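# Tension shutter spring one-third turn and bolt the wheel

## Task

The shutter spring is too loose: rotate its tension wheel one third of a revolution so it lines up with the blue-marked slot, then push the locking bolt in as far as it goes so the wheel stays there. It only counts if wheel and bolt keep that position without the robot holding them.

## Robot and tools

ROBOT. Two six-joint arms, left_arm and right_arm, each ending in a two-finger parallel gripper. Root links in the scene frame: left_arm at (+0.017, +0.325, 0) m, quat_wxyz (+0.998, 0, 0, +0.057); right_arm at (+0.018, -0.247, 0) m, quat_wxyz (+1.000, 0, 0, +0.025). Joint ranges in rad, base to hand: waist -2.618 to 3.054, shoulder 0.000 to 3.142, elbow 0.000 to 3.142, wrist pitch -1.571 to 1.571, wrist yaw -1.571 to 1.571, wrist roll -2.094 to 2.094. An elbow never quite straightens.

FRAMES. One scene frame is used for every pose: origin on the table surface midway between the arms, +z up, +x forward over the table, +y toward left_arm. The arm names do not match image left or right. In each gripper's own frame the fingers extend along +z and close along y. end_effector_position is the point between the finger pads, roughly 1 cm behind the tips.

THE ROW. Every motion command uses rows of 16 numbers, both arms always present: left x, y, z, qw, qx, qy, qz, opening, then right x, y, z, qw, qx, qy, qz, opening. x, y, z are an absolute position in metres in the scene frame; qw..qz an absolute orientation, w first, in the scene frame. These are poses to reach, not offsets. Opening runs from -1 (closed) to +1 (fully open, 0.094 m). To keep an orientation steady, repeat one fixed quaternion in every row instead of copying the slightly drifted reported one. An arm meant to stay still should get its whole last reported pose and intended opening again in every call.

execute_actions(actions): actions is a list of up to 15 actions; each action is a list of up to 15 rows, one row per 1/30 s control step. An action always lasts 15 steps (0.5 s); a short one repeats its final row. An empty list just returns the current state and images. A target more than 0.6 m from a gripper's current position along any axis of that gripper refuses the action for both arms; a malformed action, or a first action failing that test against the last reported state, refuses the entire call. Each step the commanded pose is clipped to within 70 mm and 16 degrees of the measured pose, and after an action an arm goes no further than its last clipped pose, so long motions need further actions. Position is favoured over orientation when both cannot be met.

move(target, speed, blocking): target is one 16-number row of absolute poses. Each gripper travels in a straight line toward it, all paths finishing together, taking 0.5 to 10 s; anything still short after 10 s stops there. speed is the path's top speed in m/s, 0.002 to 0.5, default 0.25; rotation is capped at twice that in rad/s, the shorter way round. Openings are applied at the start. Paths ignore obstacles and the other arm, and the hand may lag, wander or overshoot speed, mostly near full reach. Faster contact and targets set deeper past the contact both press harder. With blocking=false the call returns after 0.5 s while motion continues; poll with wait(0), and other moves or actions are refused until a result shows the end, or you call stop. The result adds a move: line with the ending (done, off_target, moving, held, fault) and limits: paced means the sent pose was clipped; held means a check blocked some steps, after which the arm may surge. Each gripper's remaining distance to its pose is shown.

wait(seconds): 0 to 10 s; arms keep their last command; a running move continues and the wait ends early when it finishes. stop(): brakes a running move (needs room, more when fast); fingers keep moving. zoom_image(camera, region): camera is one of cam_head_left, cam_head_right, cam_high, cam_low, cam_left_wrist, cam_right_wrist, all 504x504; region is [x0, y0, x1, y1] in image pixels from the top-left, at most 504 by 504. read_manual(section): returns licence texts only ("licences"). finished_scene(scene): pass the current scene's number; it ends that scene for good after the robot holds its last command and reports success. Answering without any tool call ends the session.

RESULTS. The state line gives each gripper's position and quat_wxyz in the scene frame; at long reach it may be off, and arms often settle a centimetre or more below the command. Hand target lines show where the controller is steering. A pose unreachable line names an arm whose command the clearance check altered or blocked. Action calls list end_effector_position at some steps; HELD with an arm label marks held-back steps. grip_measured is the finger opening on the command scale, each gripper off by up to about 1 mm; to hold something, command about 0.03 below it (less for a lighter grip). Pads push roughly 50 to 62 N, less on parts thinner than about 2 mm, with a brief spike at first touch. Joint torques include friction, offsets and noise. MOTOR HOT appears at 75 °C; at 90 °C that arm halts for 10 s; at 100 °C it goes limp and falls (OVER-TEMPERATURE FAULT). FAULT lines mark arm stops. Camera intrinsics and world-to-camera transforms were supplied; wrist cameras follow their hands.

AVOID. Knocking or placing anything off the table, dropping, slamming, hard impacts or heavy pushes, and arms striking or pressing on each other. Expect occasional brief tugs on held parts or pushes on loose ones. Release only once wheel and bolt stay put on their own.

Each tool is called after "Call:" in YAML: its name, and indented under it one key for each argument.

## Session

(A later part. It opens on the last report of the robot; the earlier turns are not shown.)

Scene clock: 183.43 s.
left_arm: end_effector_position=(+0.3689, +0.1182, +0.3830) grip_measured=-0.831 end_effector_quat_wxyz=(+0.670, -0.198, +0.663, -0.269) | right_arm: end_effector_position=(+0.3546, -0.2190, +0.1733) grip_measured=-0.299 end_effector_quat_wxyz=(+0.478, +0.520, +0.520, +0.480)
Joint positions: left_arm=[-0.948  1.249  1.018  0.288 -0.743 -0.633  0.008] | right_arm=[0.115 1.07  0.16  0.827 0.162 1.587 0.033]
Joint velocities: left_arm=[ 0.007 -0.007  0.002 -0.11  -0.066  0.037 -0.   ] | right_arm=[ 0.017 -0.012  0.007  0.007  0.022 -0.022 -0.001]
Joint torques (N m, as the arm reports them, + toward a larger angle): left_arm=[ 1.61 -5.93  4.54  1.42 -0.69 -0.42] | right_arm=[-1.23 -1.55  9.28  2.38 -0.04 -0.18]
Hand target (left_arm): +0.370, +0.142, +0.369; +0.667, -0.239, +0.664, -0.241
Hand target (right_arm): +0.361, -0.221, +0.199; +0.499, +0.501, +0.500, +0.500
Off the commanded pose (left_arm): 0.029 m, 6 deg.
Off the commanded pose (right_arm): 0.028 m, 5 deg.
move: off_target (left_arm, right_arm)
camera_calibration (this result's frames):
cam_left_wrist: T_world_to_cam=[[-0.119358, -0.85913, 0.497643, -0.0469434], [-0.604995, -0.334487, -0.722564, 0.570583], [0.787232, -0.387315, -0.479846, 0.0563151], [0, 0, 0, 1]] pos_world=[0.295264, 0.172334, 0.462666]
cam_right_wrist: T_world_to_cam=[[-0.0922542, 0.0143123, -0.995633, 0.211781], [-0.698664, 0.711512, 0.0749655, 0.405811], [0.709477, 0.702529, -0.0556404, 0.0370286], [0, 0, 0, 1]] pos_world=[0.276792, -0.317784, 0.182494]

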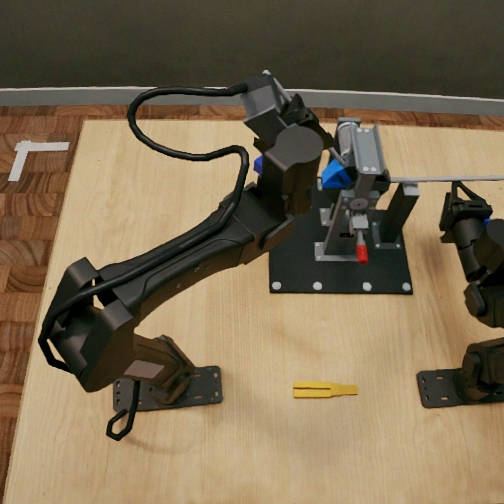

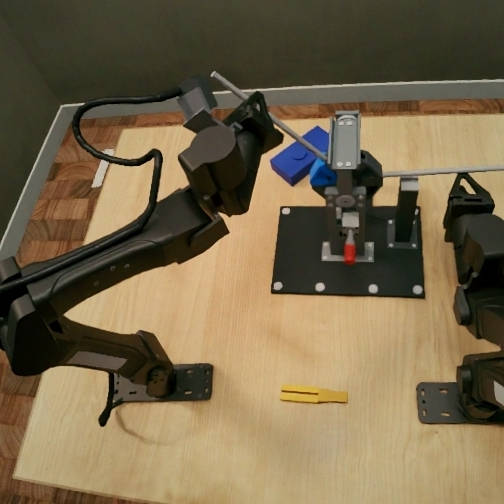

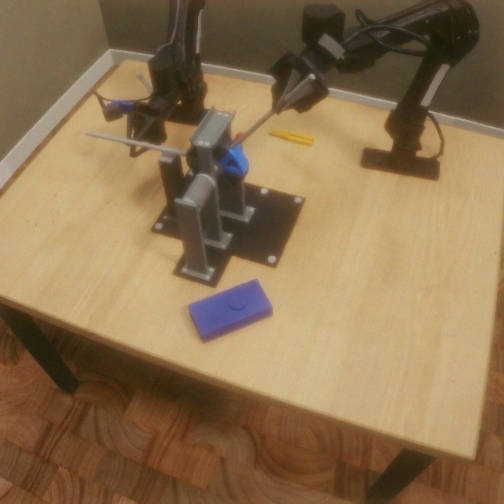

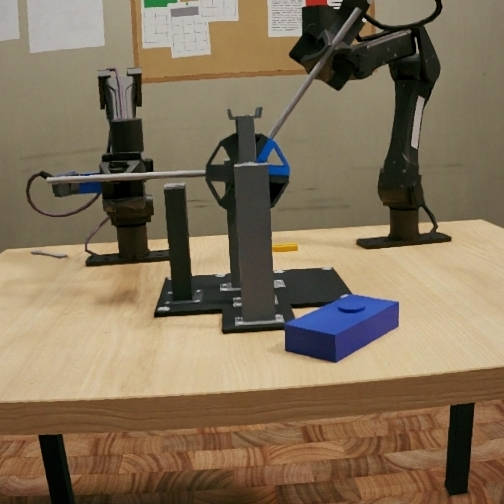

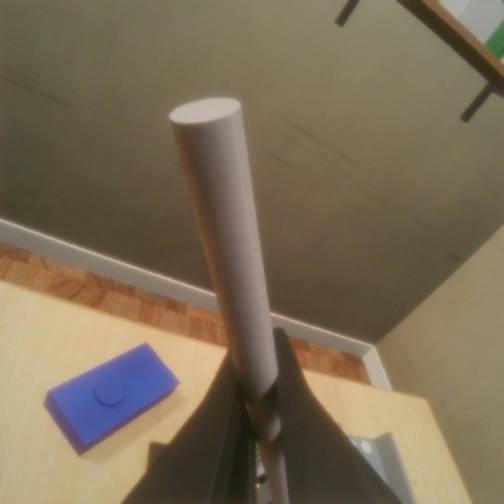

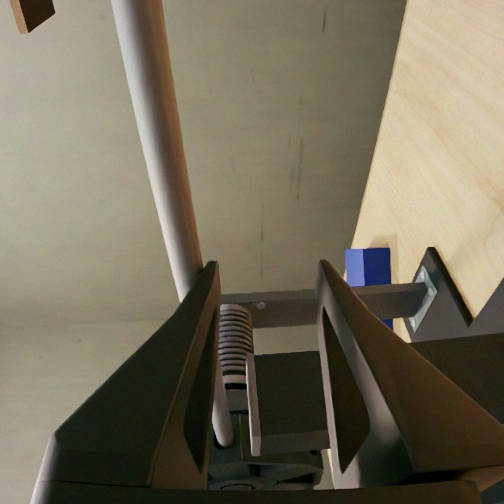

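Call:
move:
  target: [0.370,0.143,0.368,0.665,-0.24,0.665,-0.24,-0.87, 0.315,-0.22,0.185,0.5,0.5,0.5,0.5,-0.3]
  speed: 0.1

Call:
move:
  target: [0.370,0.143,0.368,0.665,-0.24,0.665,-0.24,-0.87, 0.30,-0.22,0.26,0.271,0.653,0.653,0.271,0.5]
  speed: 0.2

Scene clock: 193.27 s.
left_arm: end_effector_position=(+0.3687, +0.1167, +0.3842) grip_measured=-0.831 end_effector_quat_wxyz=(+0.671, -0.193, +0.663, -0.270) | right_arm: end_effector_position=(+0.3183, -0.2221, +0.1852) grip_measured=-0.299 end_effector_quat_wxyz=(+0.497, +0.505, +0.496, +0.502)
Joint positions: left_arm=[-0.948  1.249  1.018  0.293 -0.735 -0.623  0.008] | right_arm=[0.149 0.769 0.05  0.716 0.204 1.585 0.033]
Joint velocities: left_arm=[-0.007 -0.007 -0.012 -0.037 -0.037  0.037 -0.001] | right_arm=[-0.007 -0.007  0.007  0.007  0.007 -0.007  0.001]
Joint torques (N m, as the arm reports them, + toward a larger angle): left_arm=[ 1.52 -5.96  4.46  1.39 -0.78 -0.54] | right_arm=[ 1.02 -1.65  6.91  1.75  0.07 -0.19]
Hand target (left_arm): +0.370, +0.142, +0.369; +0.667, -0.238, +0.664, -0.240
Hand target (right_arm): +0.316, -0.220, +0.185; +0.500, +0.500, +0.500, +0.501
Off the commanded pose (left_arm): 0.031 m, 6 deg.
Off the commanded pose (right_arm): 0.004 m, 1 deg.
move: off_target (left_arm)
camera_calibration (this result's frames):
cam_left_wrist: T_world_to_cam=[[-0.128595, -0.86104, 0.49201, -0.0430416], [-0.604109, -0.325437, -0.727423, 0.571225], [0.786458, -0.39077, -0.478312, 0.0565798], [0, 0, 0, 1]] pos_world=[0.29505, 0.170947, 0.463762]
cam_right_wrist: T_world_to_cam=[[-0.0135356, 0.025852, -0.999574, 0.198604], [-0.69732, 0.716214, 0.0279662, 0.391094], [0.716632, 0.697402, 0.00833273, 0.0503789], [0, 0, 0, 1]] pos_world=[0.239303, -0.320376, 0.187162]

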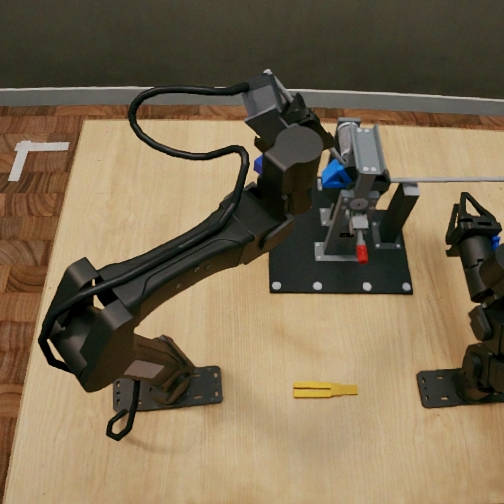

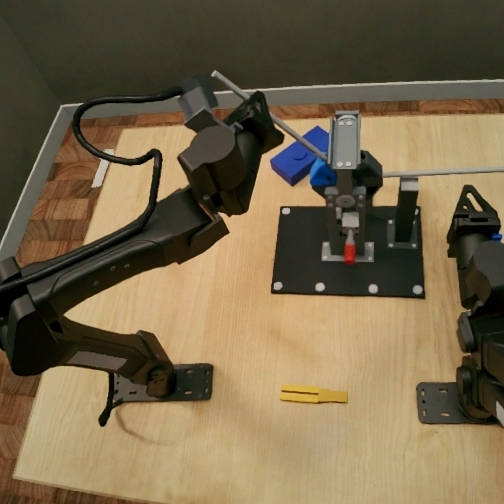

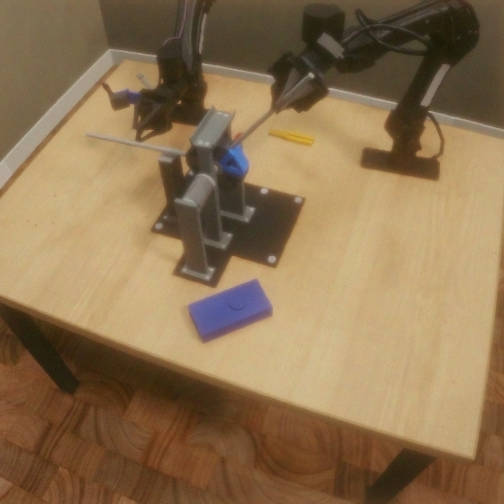

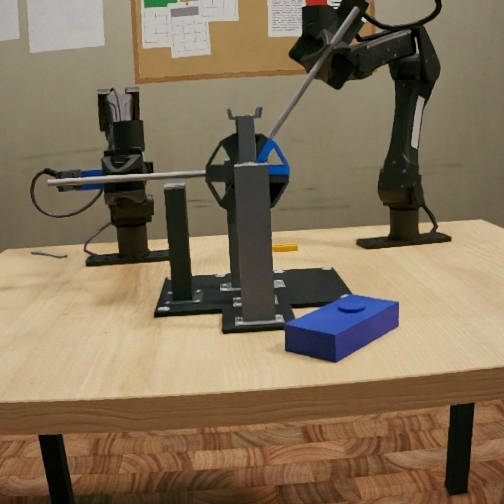

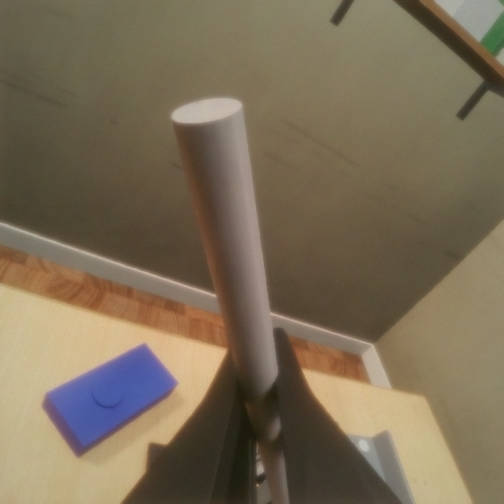

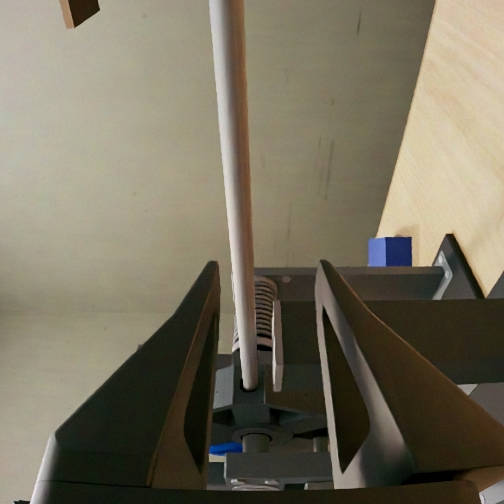

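Scene clock: 195.90 s.
left_arm: end_effector_position=(+0.3682, +0.1163, +0.3844) grip_measured=-0.831 end_effector_quat_wxyz=(+0.672, -0.193, +0.663, -0.269) | right_arm: end_effector_position=(+0.3017, -0.2161, +0.2521) grip_measured=+0.499 end_effector_quat_wxyz=(+0.273, +0.648, +0.661, +0.265)
Joint positions: left_arm=[-0.951  1.249  1.018  0.295 -0.738 -0.622  0.008] | right_arm=[ 0.139  0.996  1.117 -0.922  0.136  1.685  0.07 ]
Joint velocities: left_arm=[-0.002 -0.007 -0.017 -0.051 -0.007 -0.022  0.   ] | right_arm=[-0.027  0.007  0.002  0.022 -0.022 -0.037  0.   ]
Joint torques (N m, as the arm reports them, + toward a larger angle): left_arm=[ 1.65 -5.9   4.46  1.36 -0.77 -0.58] | right_arm=[-1.16 -0.72  9.47  1.45  0.06  0.02]
Hand target (left_arm): +0.370, +0.142, +0.369; +0.667, -0.238, +0.663, -0.241
Hand target (right_arm): +0.303, -0.219, +0.260; +0.276, +0.652, +0.654, +0.267
Off the commanded pose (left_arm): 0.031 m, 6 deg.
Off the commanded pose (right_arm): 0.009 m, 1 deg.
move: off_target (left_arm)
camera_calibration (this result's frames):
cam_left_wrist: T_world_to_cam=[[-0.12859, -0.861362, 0.491448, -0.0432912], [-0.6034, -0.325315, -0.728065, 0.570913], [0.787002, -0.390162, -0.477914, 0.0565072], [0, 0, 0, 1]] pos_world=[0.294451, 0.170484, 0.463942]
cam_right_wrist: T_world_to_cam=[[-0.719181, -0.0089346, -0.694765, 0.393553], [-0.489732, 0.715835, 0.497737, 0.192212], [0.49289, 0.698212, -0.519191, 0.258227], [0, 0, 0, 1]] pos_world=[0.249891, -0.314373, 0.311825]

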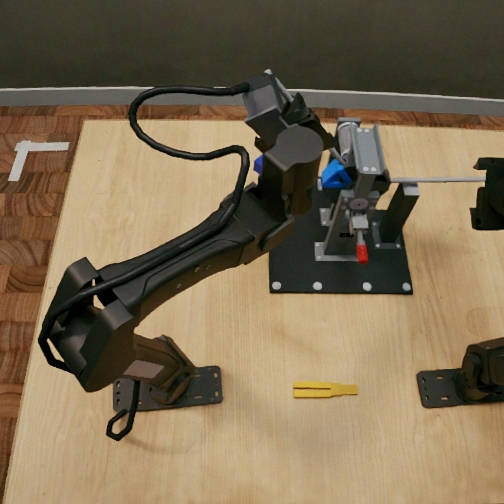

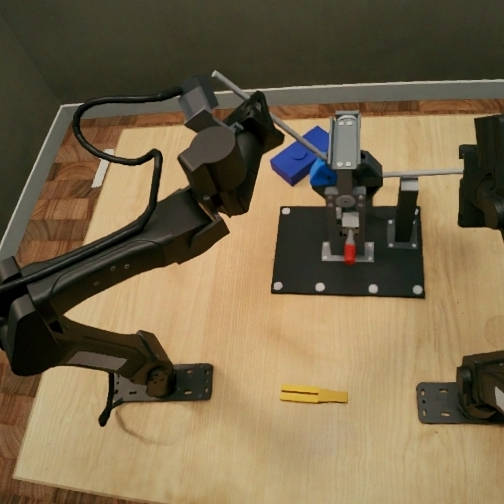

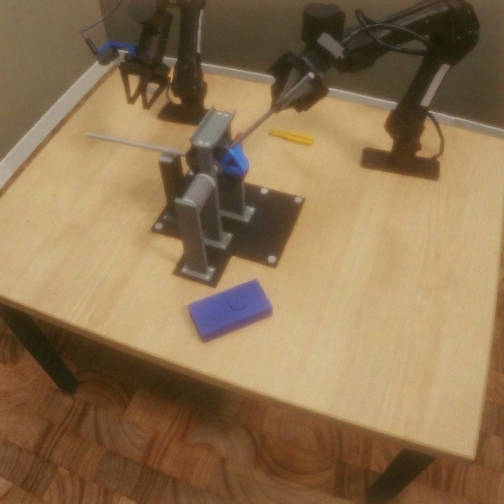

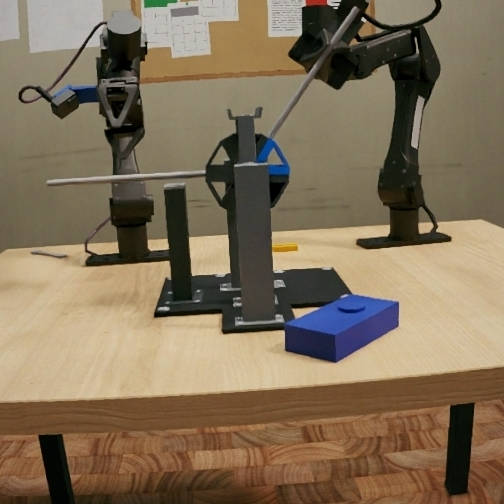

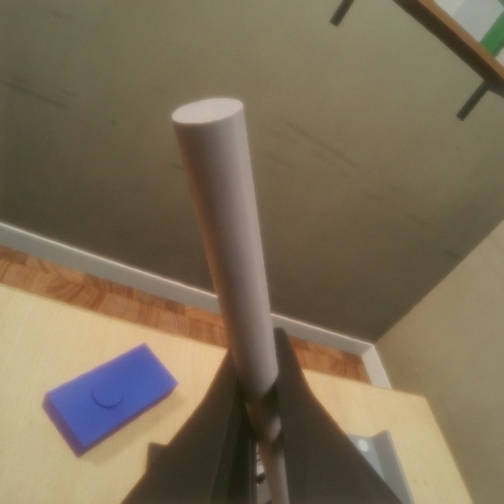

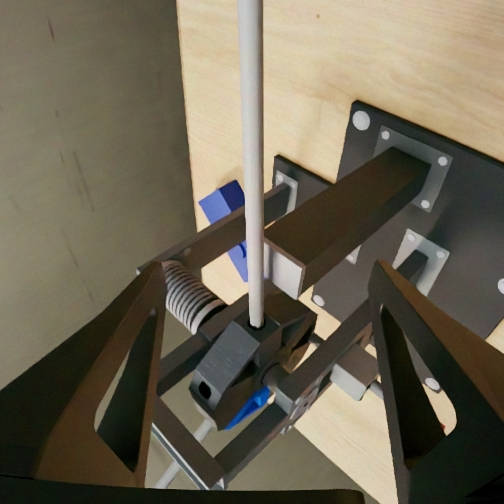

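Call:
move:
  target: [0.370,0.143,0.368,0.665,-0.24,0.665,-0.24,-0.87, 0.368,-0.22,0.194,0.271,0.653,0.653,0.271,0.3]
  speed: 0.1

Scene clock: 200.57 s.
left_arm: end_effector_position=(+0.3684, +0.1164, +0.3843) grip_measured=-0.831 end_effector_quat_wxyz=(+0.671, -0.193, +0.663, -0.270) | right_arm: end_effector_position=(+0.3645, -0.2164, +0.1930) grip_measured=+0.302 end_effector_quat_wxyz=(+0.266, +0.654, +0.654, +0.272)
Joint positions: left_arm=[-0.95   1.249  1.018  0.294 -0.737 -0.622  0.008] | right_arm=[ 0.076  1.188  0.973 -0.579  0.081  1.664  0.061]
Joint velocities: left_arm=[-0.002  0.002 -0.002 -0.007 -0.066 -0.022  0.   ] | right_arm=[-0.017 -0.022  0.002  0.007  0.007 -0.051 -0.001]
Joint torques (N m, as the arm reports them, + toward a larger angle): left_arm=[ 1.55 -5.91  4.47  1.39 -0.76 -0.56] | right_arm=[-1.18 -3.61  7.11  1.65 -0.01 -0.16]
Hand target (left_arm): +0.370, +0.142, +0.369; +0.667, -0.238, +0.663, -0.241
Hand target (right_arm): +0.366, -0.220, +0.193; +0.270, +0.653, +0.653, +0.271
Off the commanded pose (left_arm): 0.031 m, 6 deg.
Off the commanded pose (right_arm): 0.005 m, 1 deg.
move: off_target (left_arm)
camera_calibration (this result's frames):
cam_left_wrist: T_world_to_cam=[[-0.12882, -0.861107, 0.491834, -0.0432144], [-0.603723, -0.325364, -0.727775, 0.57105], [0.786717, -0.390684, -0.477957, 0.0565389], [0, 0, 0, 1]] pos_world=[0.294709, 0.170675, 0.463874]
cam_right_wrist: T_world_to_cam=[[-0.71873, 0.0157589, -0.695111, 0.402886], [-0.483087, 0.7077, 0.515546, 0.245026], [0.500054, 0.706337, -0.501032, 0.192438], [0, 0, 0, 1]] pos_world=[0.311706, -0.31568, 0.250146]

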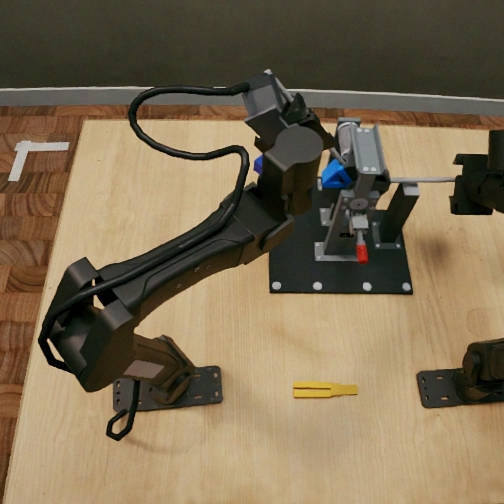

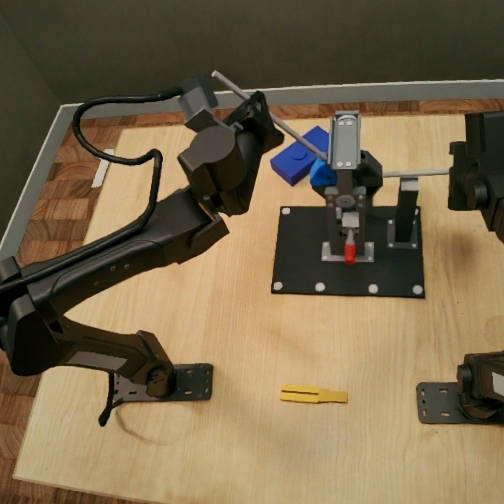

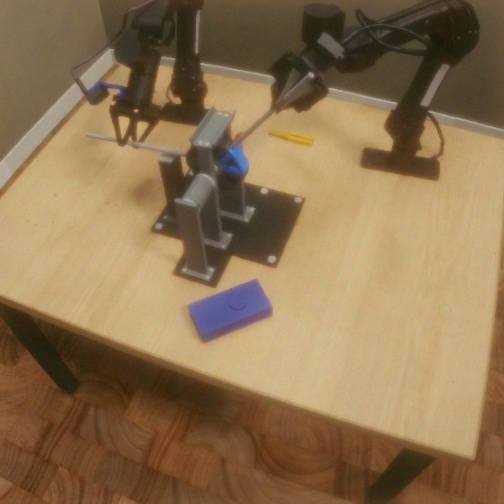

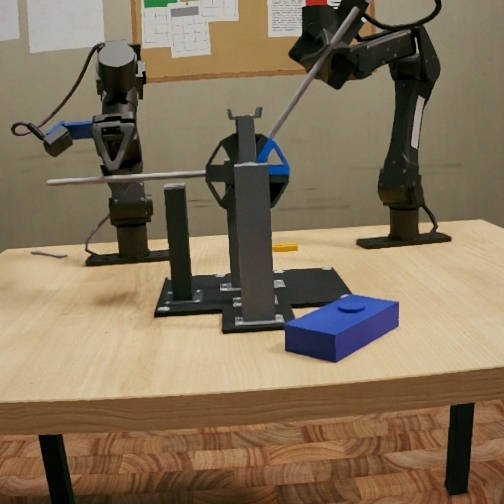

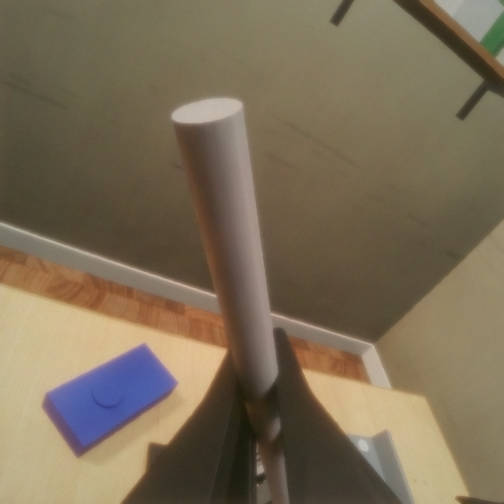

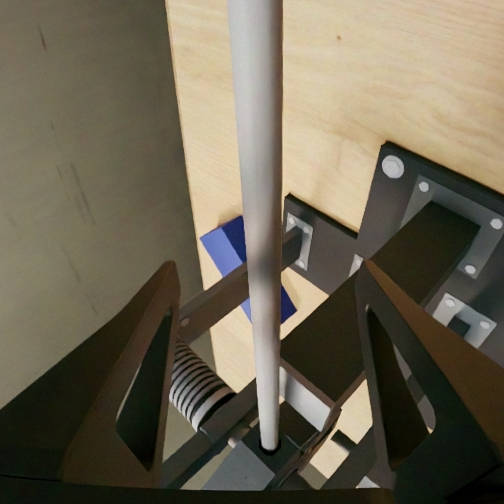

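Call:
execute_actions:
  actions:
    - [[0.370,0.143,0.368,0.665,-0.24,0.665,-0.24,-0.87, 0.371,-0.22,0.191,0.271,0.653,0.653,0.271,0.0],[0.370,0.143,0.368,0.665,-0.24,0.665,-0.24,-0.87, 0.374,-0.22,0.188,0.271,0.653,0.653,0.271,-0.2],[0.370,0.143,0.368,0.665,-0.24,0.665,-0.24,-0.87, 0.377,-0.22,0.185,0.271,0.653,0.653,0.271,-0.5]]
    - [[0.370,0.143,0.368,0.665,-0.24,0.665,-0.24,-0.87, 0.377,-0.22,0.185,0.271,0.653,0.653,0.271,-0.7],[0.370,0.143,0.368,0.665,-0.24,0.665,-0.24,-0.87, 0.377,-0.22,0.185,0.271,0.653,0.653,0.271,-0.75],[0.370,0.143,0.368,0.665,-0.24,0.665,-0.24,-0.87, 0.377,-0.22,0.185,0.271,0.653,0.653,0.271,-0.8],[0.370,0.143,0.368,0.665,-0.24,0.665,-0.24,-0.87, 0.377,-0.22,0.185,0.271,0.653,0.653,0.271,-0.87]]

Scene clock: 209.80 s.
left_arm: end_effector_position=(+0.3684, +0.1168, +0.3841) grip_measured=-0.831 end_effector_quat_wxyz=(+0.671, -0.194, +0.663, -0.270) | right_arm: end_effector_position=(+0.3740, -0.2149, +0.1843) grip_measured=-0.843 end_effector_quat_wxyz=(+0.267, +0.647, +0.662, +0.268)
Joint positions: left_arm=[-0.949  1.248  1.018  0.292 -0.737 -0.626  0.008] | right_arm=[ 0.076  1.231  0.969 -0.537  0.079  1.641  0.007]
Joint velocities: left_arm=[-0.007 -0.007 -0.007 -0.022 -0.007 -0.007 -0.001] | right_arm=[ 0.017  0.002  0.012 -0.037 -0.007 -0.037  0.   ]
Joint torques (N m, as the arm reports them, + toward a larger angle): left_arm=[ 1.55 -5.87  4.5   1.38 -0.77 -0.54] | right_arm=[-1.48 -3.81  7.24  1.71  0.01  0.09]
Hand target (left_arm): +0.370, +0.142, +0.369; +0.667, -0.238, +0.664, -0.241
Hand target (right_arm): +0.377, -0.220, +0.185; +0.271, +0.653, +0.653, +0.271
Off the commanded pose (left_arm): 0.031 m, 6 deg.
Off the commanded pose (right_arm): 0.006 m, 1 deg.
Step readings (end_effector_position; steps 1 to 15: 1st action; 16 to 30: 2nd action):
0: left_arm (+0.3685, +0.1166, +0.3842) | right_arm (+0.3647, -0.2164, +0.1932)
1: left_arm (+0.3685, +0.1166, +0.3842) | right_arm (+0.3650, -0.2164, +0.1930)
2: left_arm (+0.3685, +0.1166, +0.3842) | right_arm (+0.3661, -0.2162, +0.1927)
4: left_arm (+0.3685, +0.1166, +0.3842) | right_arm (+0.3698, -0.2157, +0.1908)
8: left_arm (+0.3685, +0.1166, +0.3842) | right_arm (+0.3739, -0.2150, +0.1856)
15: left_arm (+0.3685, +0.1166, +0.3842) | right_arm (+0.3757, -0.2148, +0.1870)
16: left_arm (+0.3685, +0.1166, +0.3842) | right_arm (+0.3757, -0.2148, +0.1871)
17: left_arm (+0.3685, +0.1168, +0.3842) | right_arm (+0.3756, -0.2147, +0.1869)
19: left_arm (+0.3686, +0.1172, +0.3838) | right_arm (+0.3744, -0.2148, +0.1849)
23: left_arm (+0.3684, +0.1168, +0.3841) | right_arm (+0.3740, -0.2149, +0.1843)
30: end_effector_position above
camera_calibration (this result's frames):
cam_left_wrist: T_world_to_cam=[[-0.127631, -0.86006, 0.493971, -0.0441601], [-0.604515, -0.327386, -0.72621, 0.571001], [0.786303, -0.3913, -0.478134, 0.0568674], [0, 0, 0, 1]] pos_world=[0.294827, 0.17121, 0.46367]
cam_right_wrist: T_world_to_cam=[[-0.721938, -0.0075484, -0.691917, 0.399293], [-0.493257, 0.706897, 0.506947, 0.258245], [0.485287, 0.707276, -0.514059, 0.190327], [0, 0, 0, 1]] pos_world=[0.323282, -0.314152, 0.2432]

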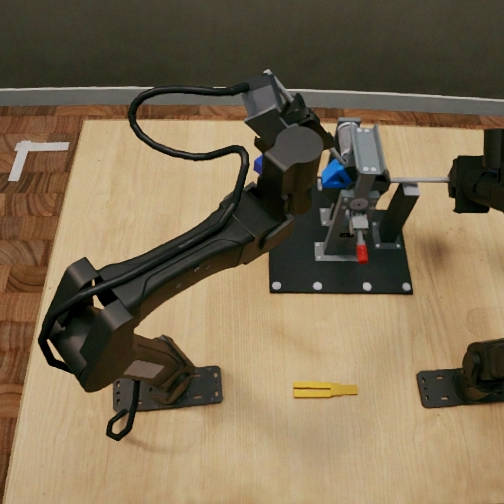

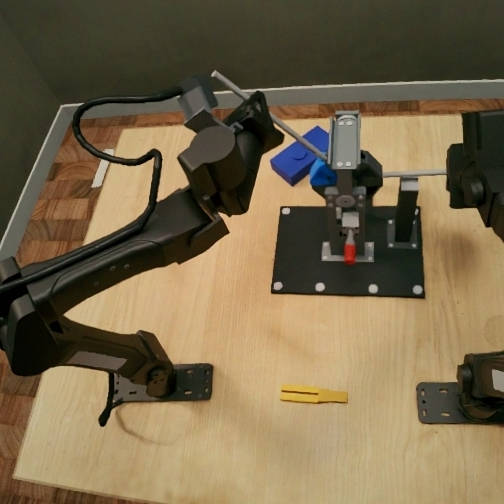

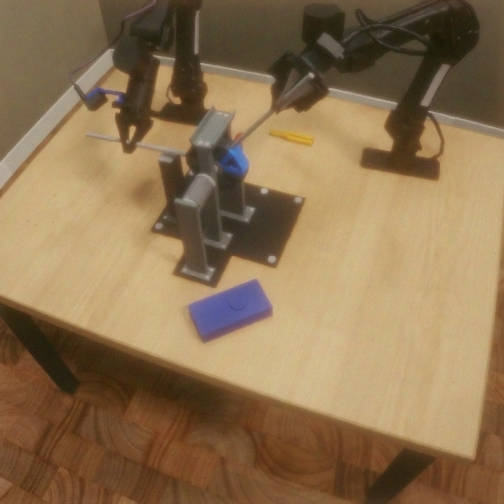

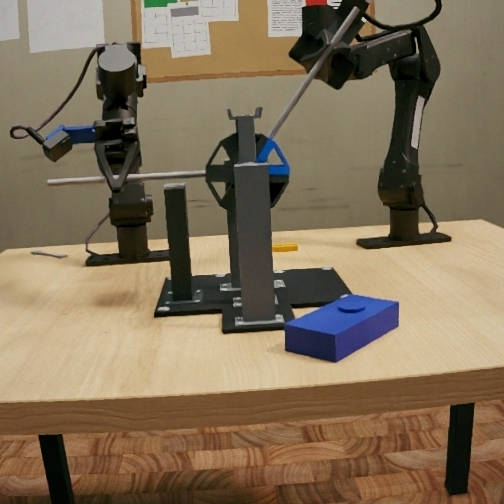

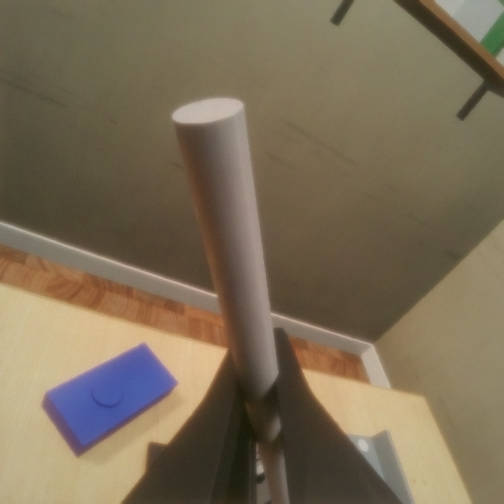

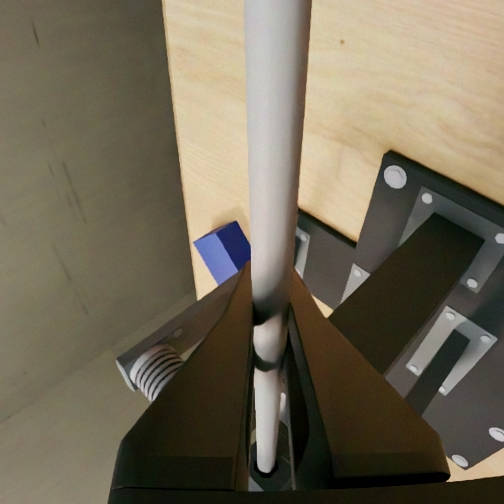

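Call:
move:
  target: [0.370,0.143,0.368,0.665,-0.24,0.665,-0.24,-0.87, 0.376,-0.27,0.185,0.267,0.647,0.662,0.268,-0.88]
  speed: 0.05

Scene clock: 217.60 s.
left_arm: end_effector_position=(+0.3688, +0.1185, +0.3828) grip_measured=-0.831 end_effector_quat_wxyz=(+0.670, -0.199, +0.663, -0.269) | right_arm: end_effector_position=(+0.3713, -0.2680, +0.1809) grip_measured=-0.842 end_effector_quat_wxyz=(+0.259, +0.652, +0.662, +0.262)
Joint positions: left_arm=[-0.948  1.248  1.018  0.285 -0.744 -0.635  0.008] | right_arm=[-0.153  1.231  0.969 -0.557 -0.08   1.484  0.007]
Joint velocities: left_arm=[-0.007  0.012  0.007 -0.007  0.007 -0.051  0.   ] | right_arm=[ 0.022  0.012 -0.002  0.022  0.037 -0.051  0.   ]
Joint torques (N m, as the arm reports them, + toward a larger angle): left_arm=[ 1.56 -5.88  4.56  1.41 -0.68 -0.45] | right_arm=[-1.05 -3.55  8.03  1.69 -0.1  -0.13]
Hand target (left_arm): +0.370, +0.142, +0.369; +0.666, -0.239, +0.664, -0.241
Hand target (right_arm): +0.376, -0.270, +0.185; +0.265, +0.648, +0.662, +0.268
Off the commanded pose (left_arm): 0.029 m, 6 deg.
Off the commanded pose (right_arm): 0.007 m, 1 deg.
move: off_target (left_arm)
camera_calibration (this result's frames):
cam_left_wrist: T_world_to_cam=[[-0.118025, -0.858573, 0.498921, -0.0476471], [-0.605899, -0.3358, -0.721197, 0.570385], [0.786738, -0.387415, -0.480576, 0.0568457], [0, 0, 0, 1]] pos_world=[0.295249, 0.17265, 0.462451]
cam_right_wrist: T_world_to_cam=[[-0.735467, -0.000235815, -0.67756, 0.398996], [-0.479471, 0.706751, 0.520203, 0.288612], [0.478744, 0.707463, -0.519905, 0.230976], [0, 0, 0, 1]] pos_world=[0.321251, -0.367289, 0.240292]

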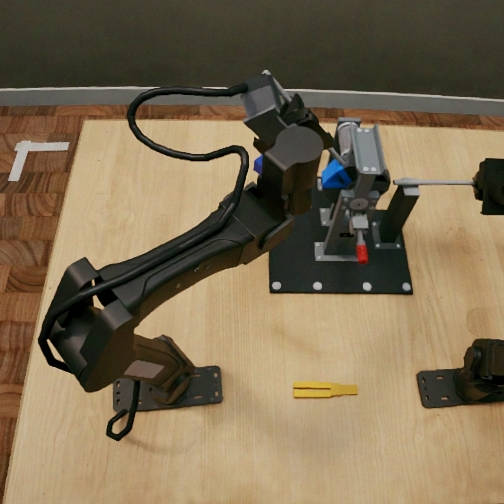

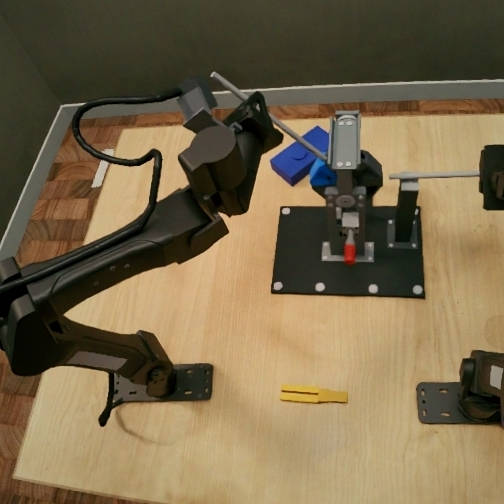

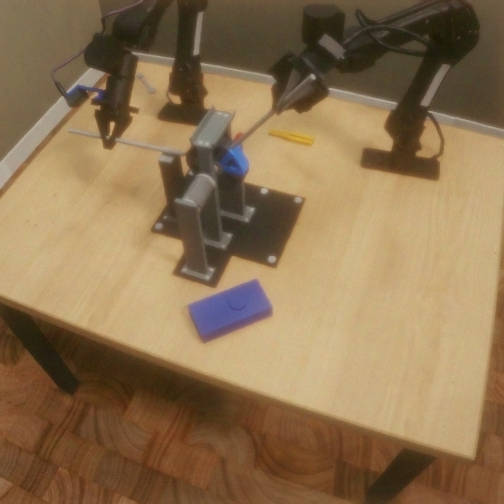

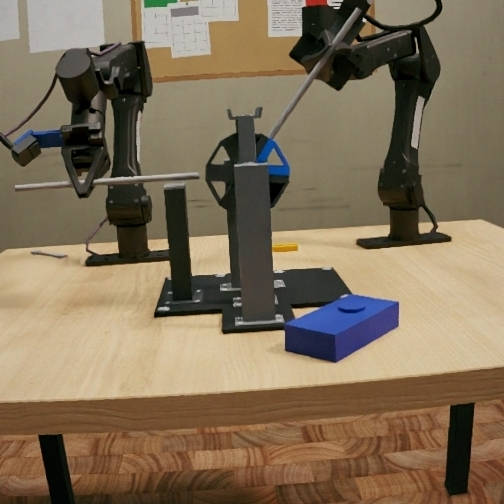

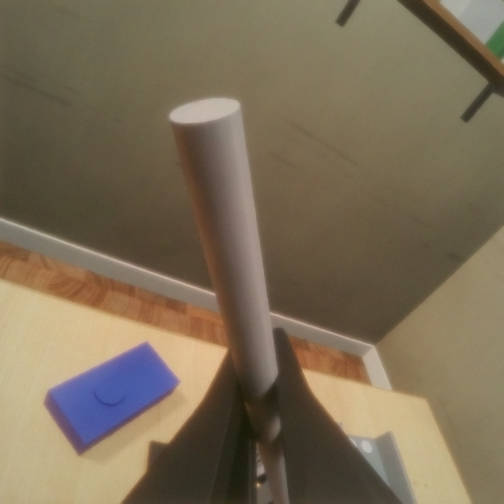

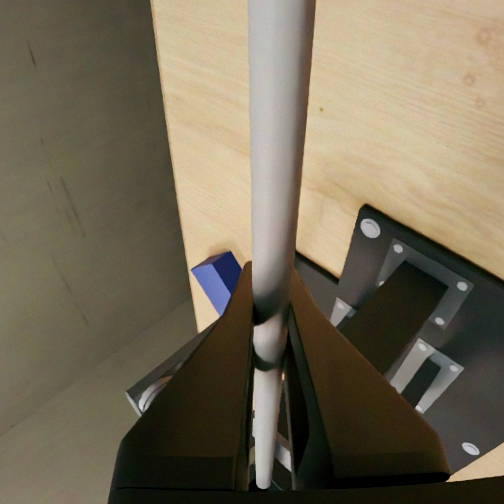

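Call:
execute_actions:
  actions:
    - [[0.37,0.150,0.353,0.656,-0.265,0.656,-0.265,-0.87,0.376,-0.27,0.185,0.267,0.647,0.662,0.268,-0.88]]
    - [[0.37,0.1605,0.3385,0.646,-0.288,0.646,-0.288,-0.87,0.376,-0.27,0.185,0.267,0.647,0.662,0.268,-0.88]]
    - [[0.37,0.170,0.325,0.636,-0.310,0.636,-0.310,-0.87,0.376,-0.27,0.185,0.267,0.647,0.662,0.268,-0.88]]
    - [[0.37,0.179,0.311,0.624,-0.332,0.624,-0.332,-0.87,0.376,-0.27,0.185,0.267,0.647,0.662,0.268,-0.88]]
    - [[0.37,0.187,0.296,0.612,-0.354,0.612,-0.354,-0.87,0.376,-0.27,0.185,0.267,0.647,0.662,0.268,-0.88]]
    - [[0.37,0.194,0.281,0.600,-0.375,0.600,-0.375,-0.87,0.376,-0.27,0.185,0.267,0.647,0.662,0.268,-0.88]]
    - [[0.37,0.199,0.2655,0.586,-0.395,0.586,-0.395,-0.87,0.376,-0.27,0.185,0.267,0.647,0.662,0.268,-0.88]]
    - [[0.37,0.204,0.250,0.572,-0.416,0.572,-0.416,-0.87,0.376,-0.27,0.185,0.267,0.647,0.662,0.268,-0.88]]
    - [[0.37,0.207,0.233,0.557,-0.435,0.557,-0.435,-0.87,0.376,-0.27,0.185,0.267,0.647,0.662,0.268,-0.88]]

Scene clock: 241.67 s.
left_arm: end_effector_position=(+0.3688, +0.1970, +0.2631) grip_measured=-0.831 end_effector_quat_wxyz=(+0.570, -0.410, +0.541, -0.463) | right_arm: end_effector_position=(+0.3713, -0.2676, +0.1808) grip_measured=-0.842 end_effector_quat_wxyz=(+0.259, +0.651, +0.663, +0.263)
Joint positions: left_arm=[-0.731  1.189  0.448  0.834 -0.581 -1.28   0.008] | right_arm=[-0.153  1.231  0.969 -0.557 -0.082  1.481  0.007]
Joint velocities: left_arm=[-0.012  0.002 -0.007 -0.007 -0.022 -0.037 -0.   ] | right_arm=[ 0.012  0.007 -0.017  0.007 -0.022  0.037 -0.   ]
Joint torques (N m, as the arm reports them, + toward a larger angle): left_arm=[ 1.05 -1.82  3.64  1.43 -0.22 -0.41] | right_arm=[-0.68 -3.62  7.92  1.7  -0.06 -0.11]
Hand target (left_arm): +0.370, +0.207, +0.234; +0.558, -0.435, +0.557, -0.436
Hand target (right_arm): +0.376, -0.270, +0.185; +0.267, +0.647, +0.662, +0.268
Off the commanded pose (left_arm): 0.032 m, 5 deg.
Off the commanded pose (right_arm): 0.007 m, 1 deg.
Step readings (end_effector_position; steps 1 to 15: 1st action; 16 to 30: 2nd action; 31 to 45: 3rd action; 46 to 60: 4th action; 61 to 75: 5th action; 76 to 90: 6th action; 91 to 105: 7th action; 106 to 120: 8th action; 121 to 135: 9th action):
0: left_arm (+0.3689, +0.1187, +0.3826) | right_arm (+0.3713, -0.2676, +0.1808)
1: left_arm (+0.3688, +0.1194, +0.3812) | right_arm (+0.3713, -0.2676, +0.1808)
2: left_arm (+0.3685, +0.1227, +0.3787) | right_arm (+0.3713, -0.2676, +0.1808)
4: left_arm (+0.3688, +0.1290, +0.3736) | right_arm (+0.3713, -0.2676, +0.1808)
8: left_arm (+0.3687, +0.1314, +0.3717) | right_arm (+0.3713, -0.2676, +0.1808)
15: left_arm (+0.3688, +0.1317, +0.3713) | right_arm (+0.3713, -0.2676, +0.1808)
16: left_arm (+0.3687, +0.1326, +0.3703) | right_arm (+0.3713, -0.2676, +0.1808)
17: left_arm (+0.3685, +0.1360, +0.3674) | right_arm (+0.3713, -0.2676, +0.1808)
19: left_arm (+0.3688, +0.1423, +0.3610) | right_arm (+0.3713, -0.2676, +0.1808)
23: left_arm (+0.3688, +0.1445, +0.3588) | right_arm (+0.3713, -0.2676, +0.1808)
30: left_arm (+0.3690, +0.1448, +0.3586) | right_arm (+0.3713, -0.2676, +0.1808)
31: left_arm (+0.3689, +0.1455, +0.3576) | right_arm (+0.3713, -0.2676, +0.1808)
32: left_arm (+0.3688, +0.1481, +0.3547) | right_arm (+0.3713, -0.2676, +0.1808)
34: left_arm (+0.3691, +0.1536, +0.3486) | right_arm (+0.3713, -0.2676, +0.1808)
38: left_arm (+0.3691, +0.1552, +0.3466) | right_arm (+0.3713, -0.2676, +0.1808)
45: left_arm (+0.3692, +0.1554, +0.3464) | right_arm (+0.3713, -0.2676, +0.1808)
46: left_arm (+0.3692, +0.1559, +0.3454) | right_arm (+0.3713, -0.2676, +0.1808)
47: left_arm (+0.3689, +0.1582, +0.3424) | right_arm (+0.3713, -0.2676, +0.1808)
49: left_arm (+0.3693, +0.1632, +0.3357) | right_arm (+0.3713, -0.2676, +0.1808)
53: left_arm (+0.3695, +0.1648, +0.3335) | right_arm (+0.3713, -0.2676, +0.1808)
60: left_arm (+0.3695, +0.1650, +0.3335) | right_arm (+0.3713, -0.2676, +0.1808)
61: left_arm (+0.3696, +0.1655, +0.3324) | right_arm (+0.3713, -0.2676, +0.1808)
62: left_arm (+0.3694, +0.1675, +0.3292) | right_arm (+0.3713, -0.2676, +0.1808)
64: left_arm (+0.3698, +0.1722, +0.3220) | right_arm (+0.3713, -0.2676, +0.1808)
68: left_arm (+0.3700, +0.1737, +0.3197) | right_arm (+0.3713, -0.2676, +0.1808)
75: left_arm (+0.3700, +0.1739, +0.3194) | right_arm (+0.3713, -0.2676, +0.1808)
76: left_arm (+0.3700, +0.1741, +0.3184) | right_arm (+0.3713, -0.2676, +0.1808)
77: left_arm (+0.3698, +0.1759, +0.3155) | right_arm (+0.3713, -0.2676, +0.1808)
79: left_arm (+0.3701, +0.1800, +0.3082) | right_arm (+0.3713, -0.2676, +0.1808)
83: left_arm (+0.3701, +0.1812, +0.3058) | right_arm (+0.3713, -0.2676, +0.1808)
90: left_arm (+0.3701, +0.1812, +0.3056) | right_arm (+0.3713, -0.2676, +0.1808)
91: left_arm (+0.3699, +0.1815, +0.3046) | right_arm (+0.3713, -0.2676, +0.1808)
92: left_arm (+0.3696, +0.1828, +0.3018) | right_arm (+0.3713, -0.2676, +0.1808)
94: left_arm (+0.3693, +0.1863, +0.2946) | right_arm (+0.3713, -0.2676, +0.1808)
98: left_arm (+0.3690, +0.1872, +0.2925) | right_arm (+0.3713, -0.2676, +0.1808)
105: left_arm (+0.3691, +0.1872, +0.2925) | right_arm (+0.3713, -0.2676, +0.1808)
106: left_arm (+0.3689, +0.1875, +0.2916) | right_arm (+0.3713, -0.2676, +0.1808)
107: left_arm (+0.3684, +0.1886, +0.2888) | right_arm (+0.3713, -0.2676, +0.1808)
109: left_arm (+0.3681, +0.1914, +0.2811) | right_arm (+0.3713, -0.2676, +0.1808)
113: left_arm (+0.3683, +0.1924, +0.2784) | right_arm (+0.3713, -0.2676, +0.1808)
120: left_arm (+0.3683, +0.1924, +0.2783) | right_arm (+0.3713, -0.2676, +0.1808)
121: left_arm (+0.3683, +0.1926, +0.2772) | right_arm (+0.3713, -0.2676, +0.1808)
122: left_arm (+0.3683, +0.1935, +0.2743) | right_arm (+0.3713, -0.2676, +0.1808)
124: left_arm (+0.3687, +0.1961, +0.2658) | right_arm (+0.3713, -0.2676, +0.1808)
128: left_arm (+0.3690, +0.1970, +0.2631) | right_arm (+0.3713, -0.2676, +0.1808)
135: end_effector_position above
camera_calibration (this result's frames):
cam_left_wrist: T_world_to_cam=[[-0.105306, -0.375519, 0.920813, -0.131377], [-0.600578, -0.714006, -0.359864, 0.487852], [0.792601, -0.590916, -0.150339, -0.0191956], [0, 0, 0, 1]] pos_world=[0.294373, 0.287651, 0.293648]
cam_right_wrist: T_world_to_cam=[[-0.735607, -0.00251732, -0.677403, 0.39834], [-0.481457, 0.705399, 0.520203, 0.288741], [0.47653, 0.708806, -0.520109, 0.231951], [0, 0, 0, 1]] pos_world=[0.321506, -0.367083, 0.240273]

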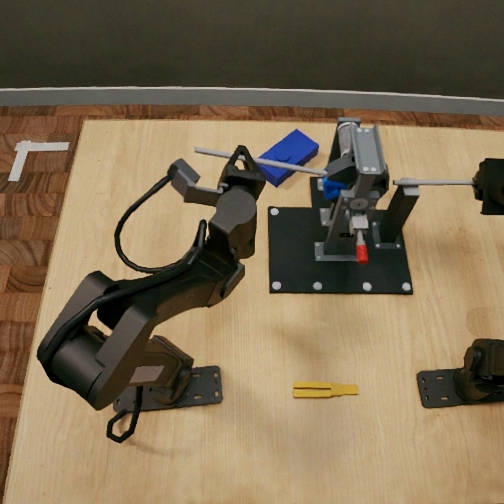

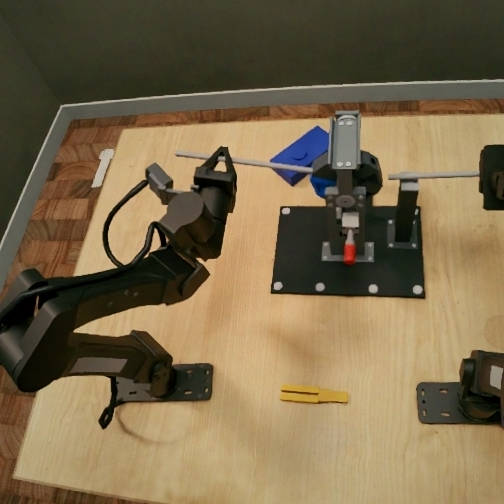

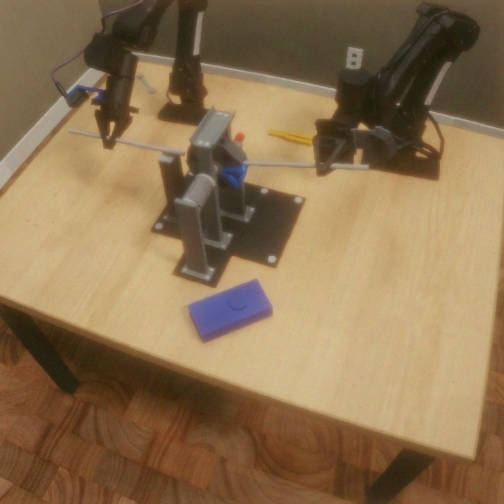

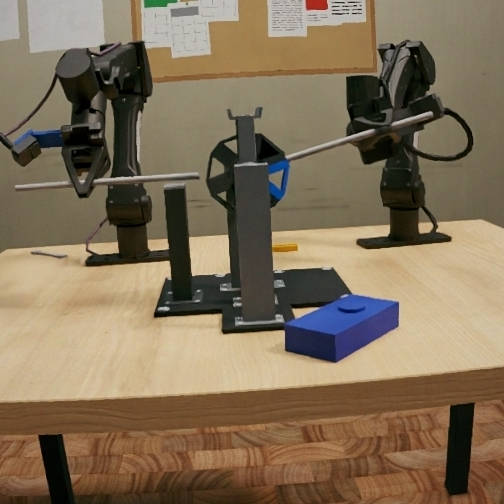

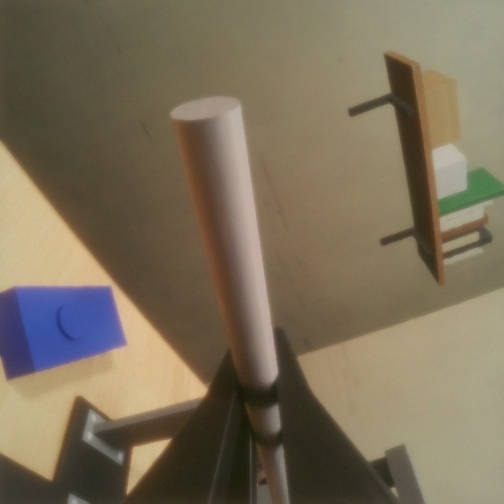

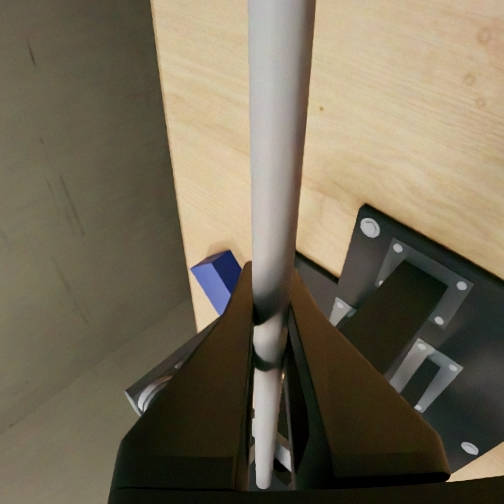

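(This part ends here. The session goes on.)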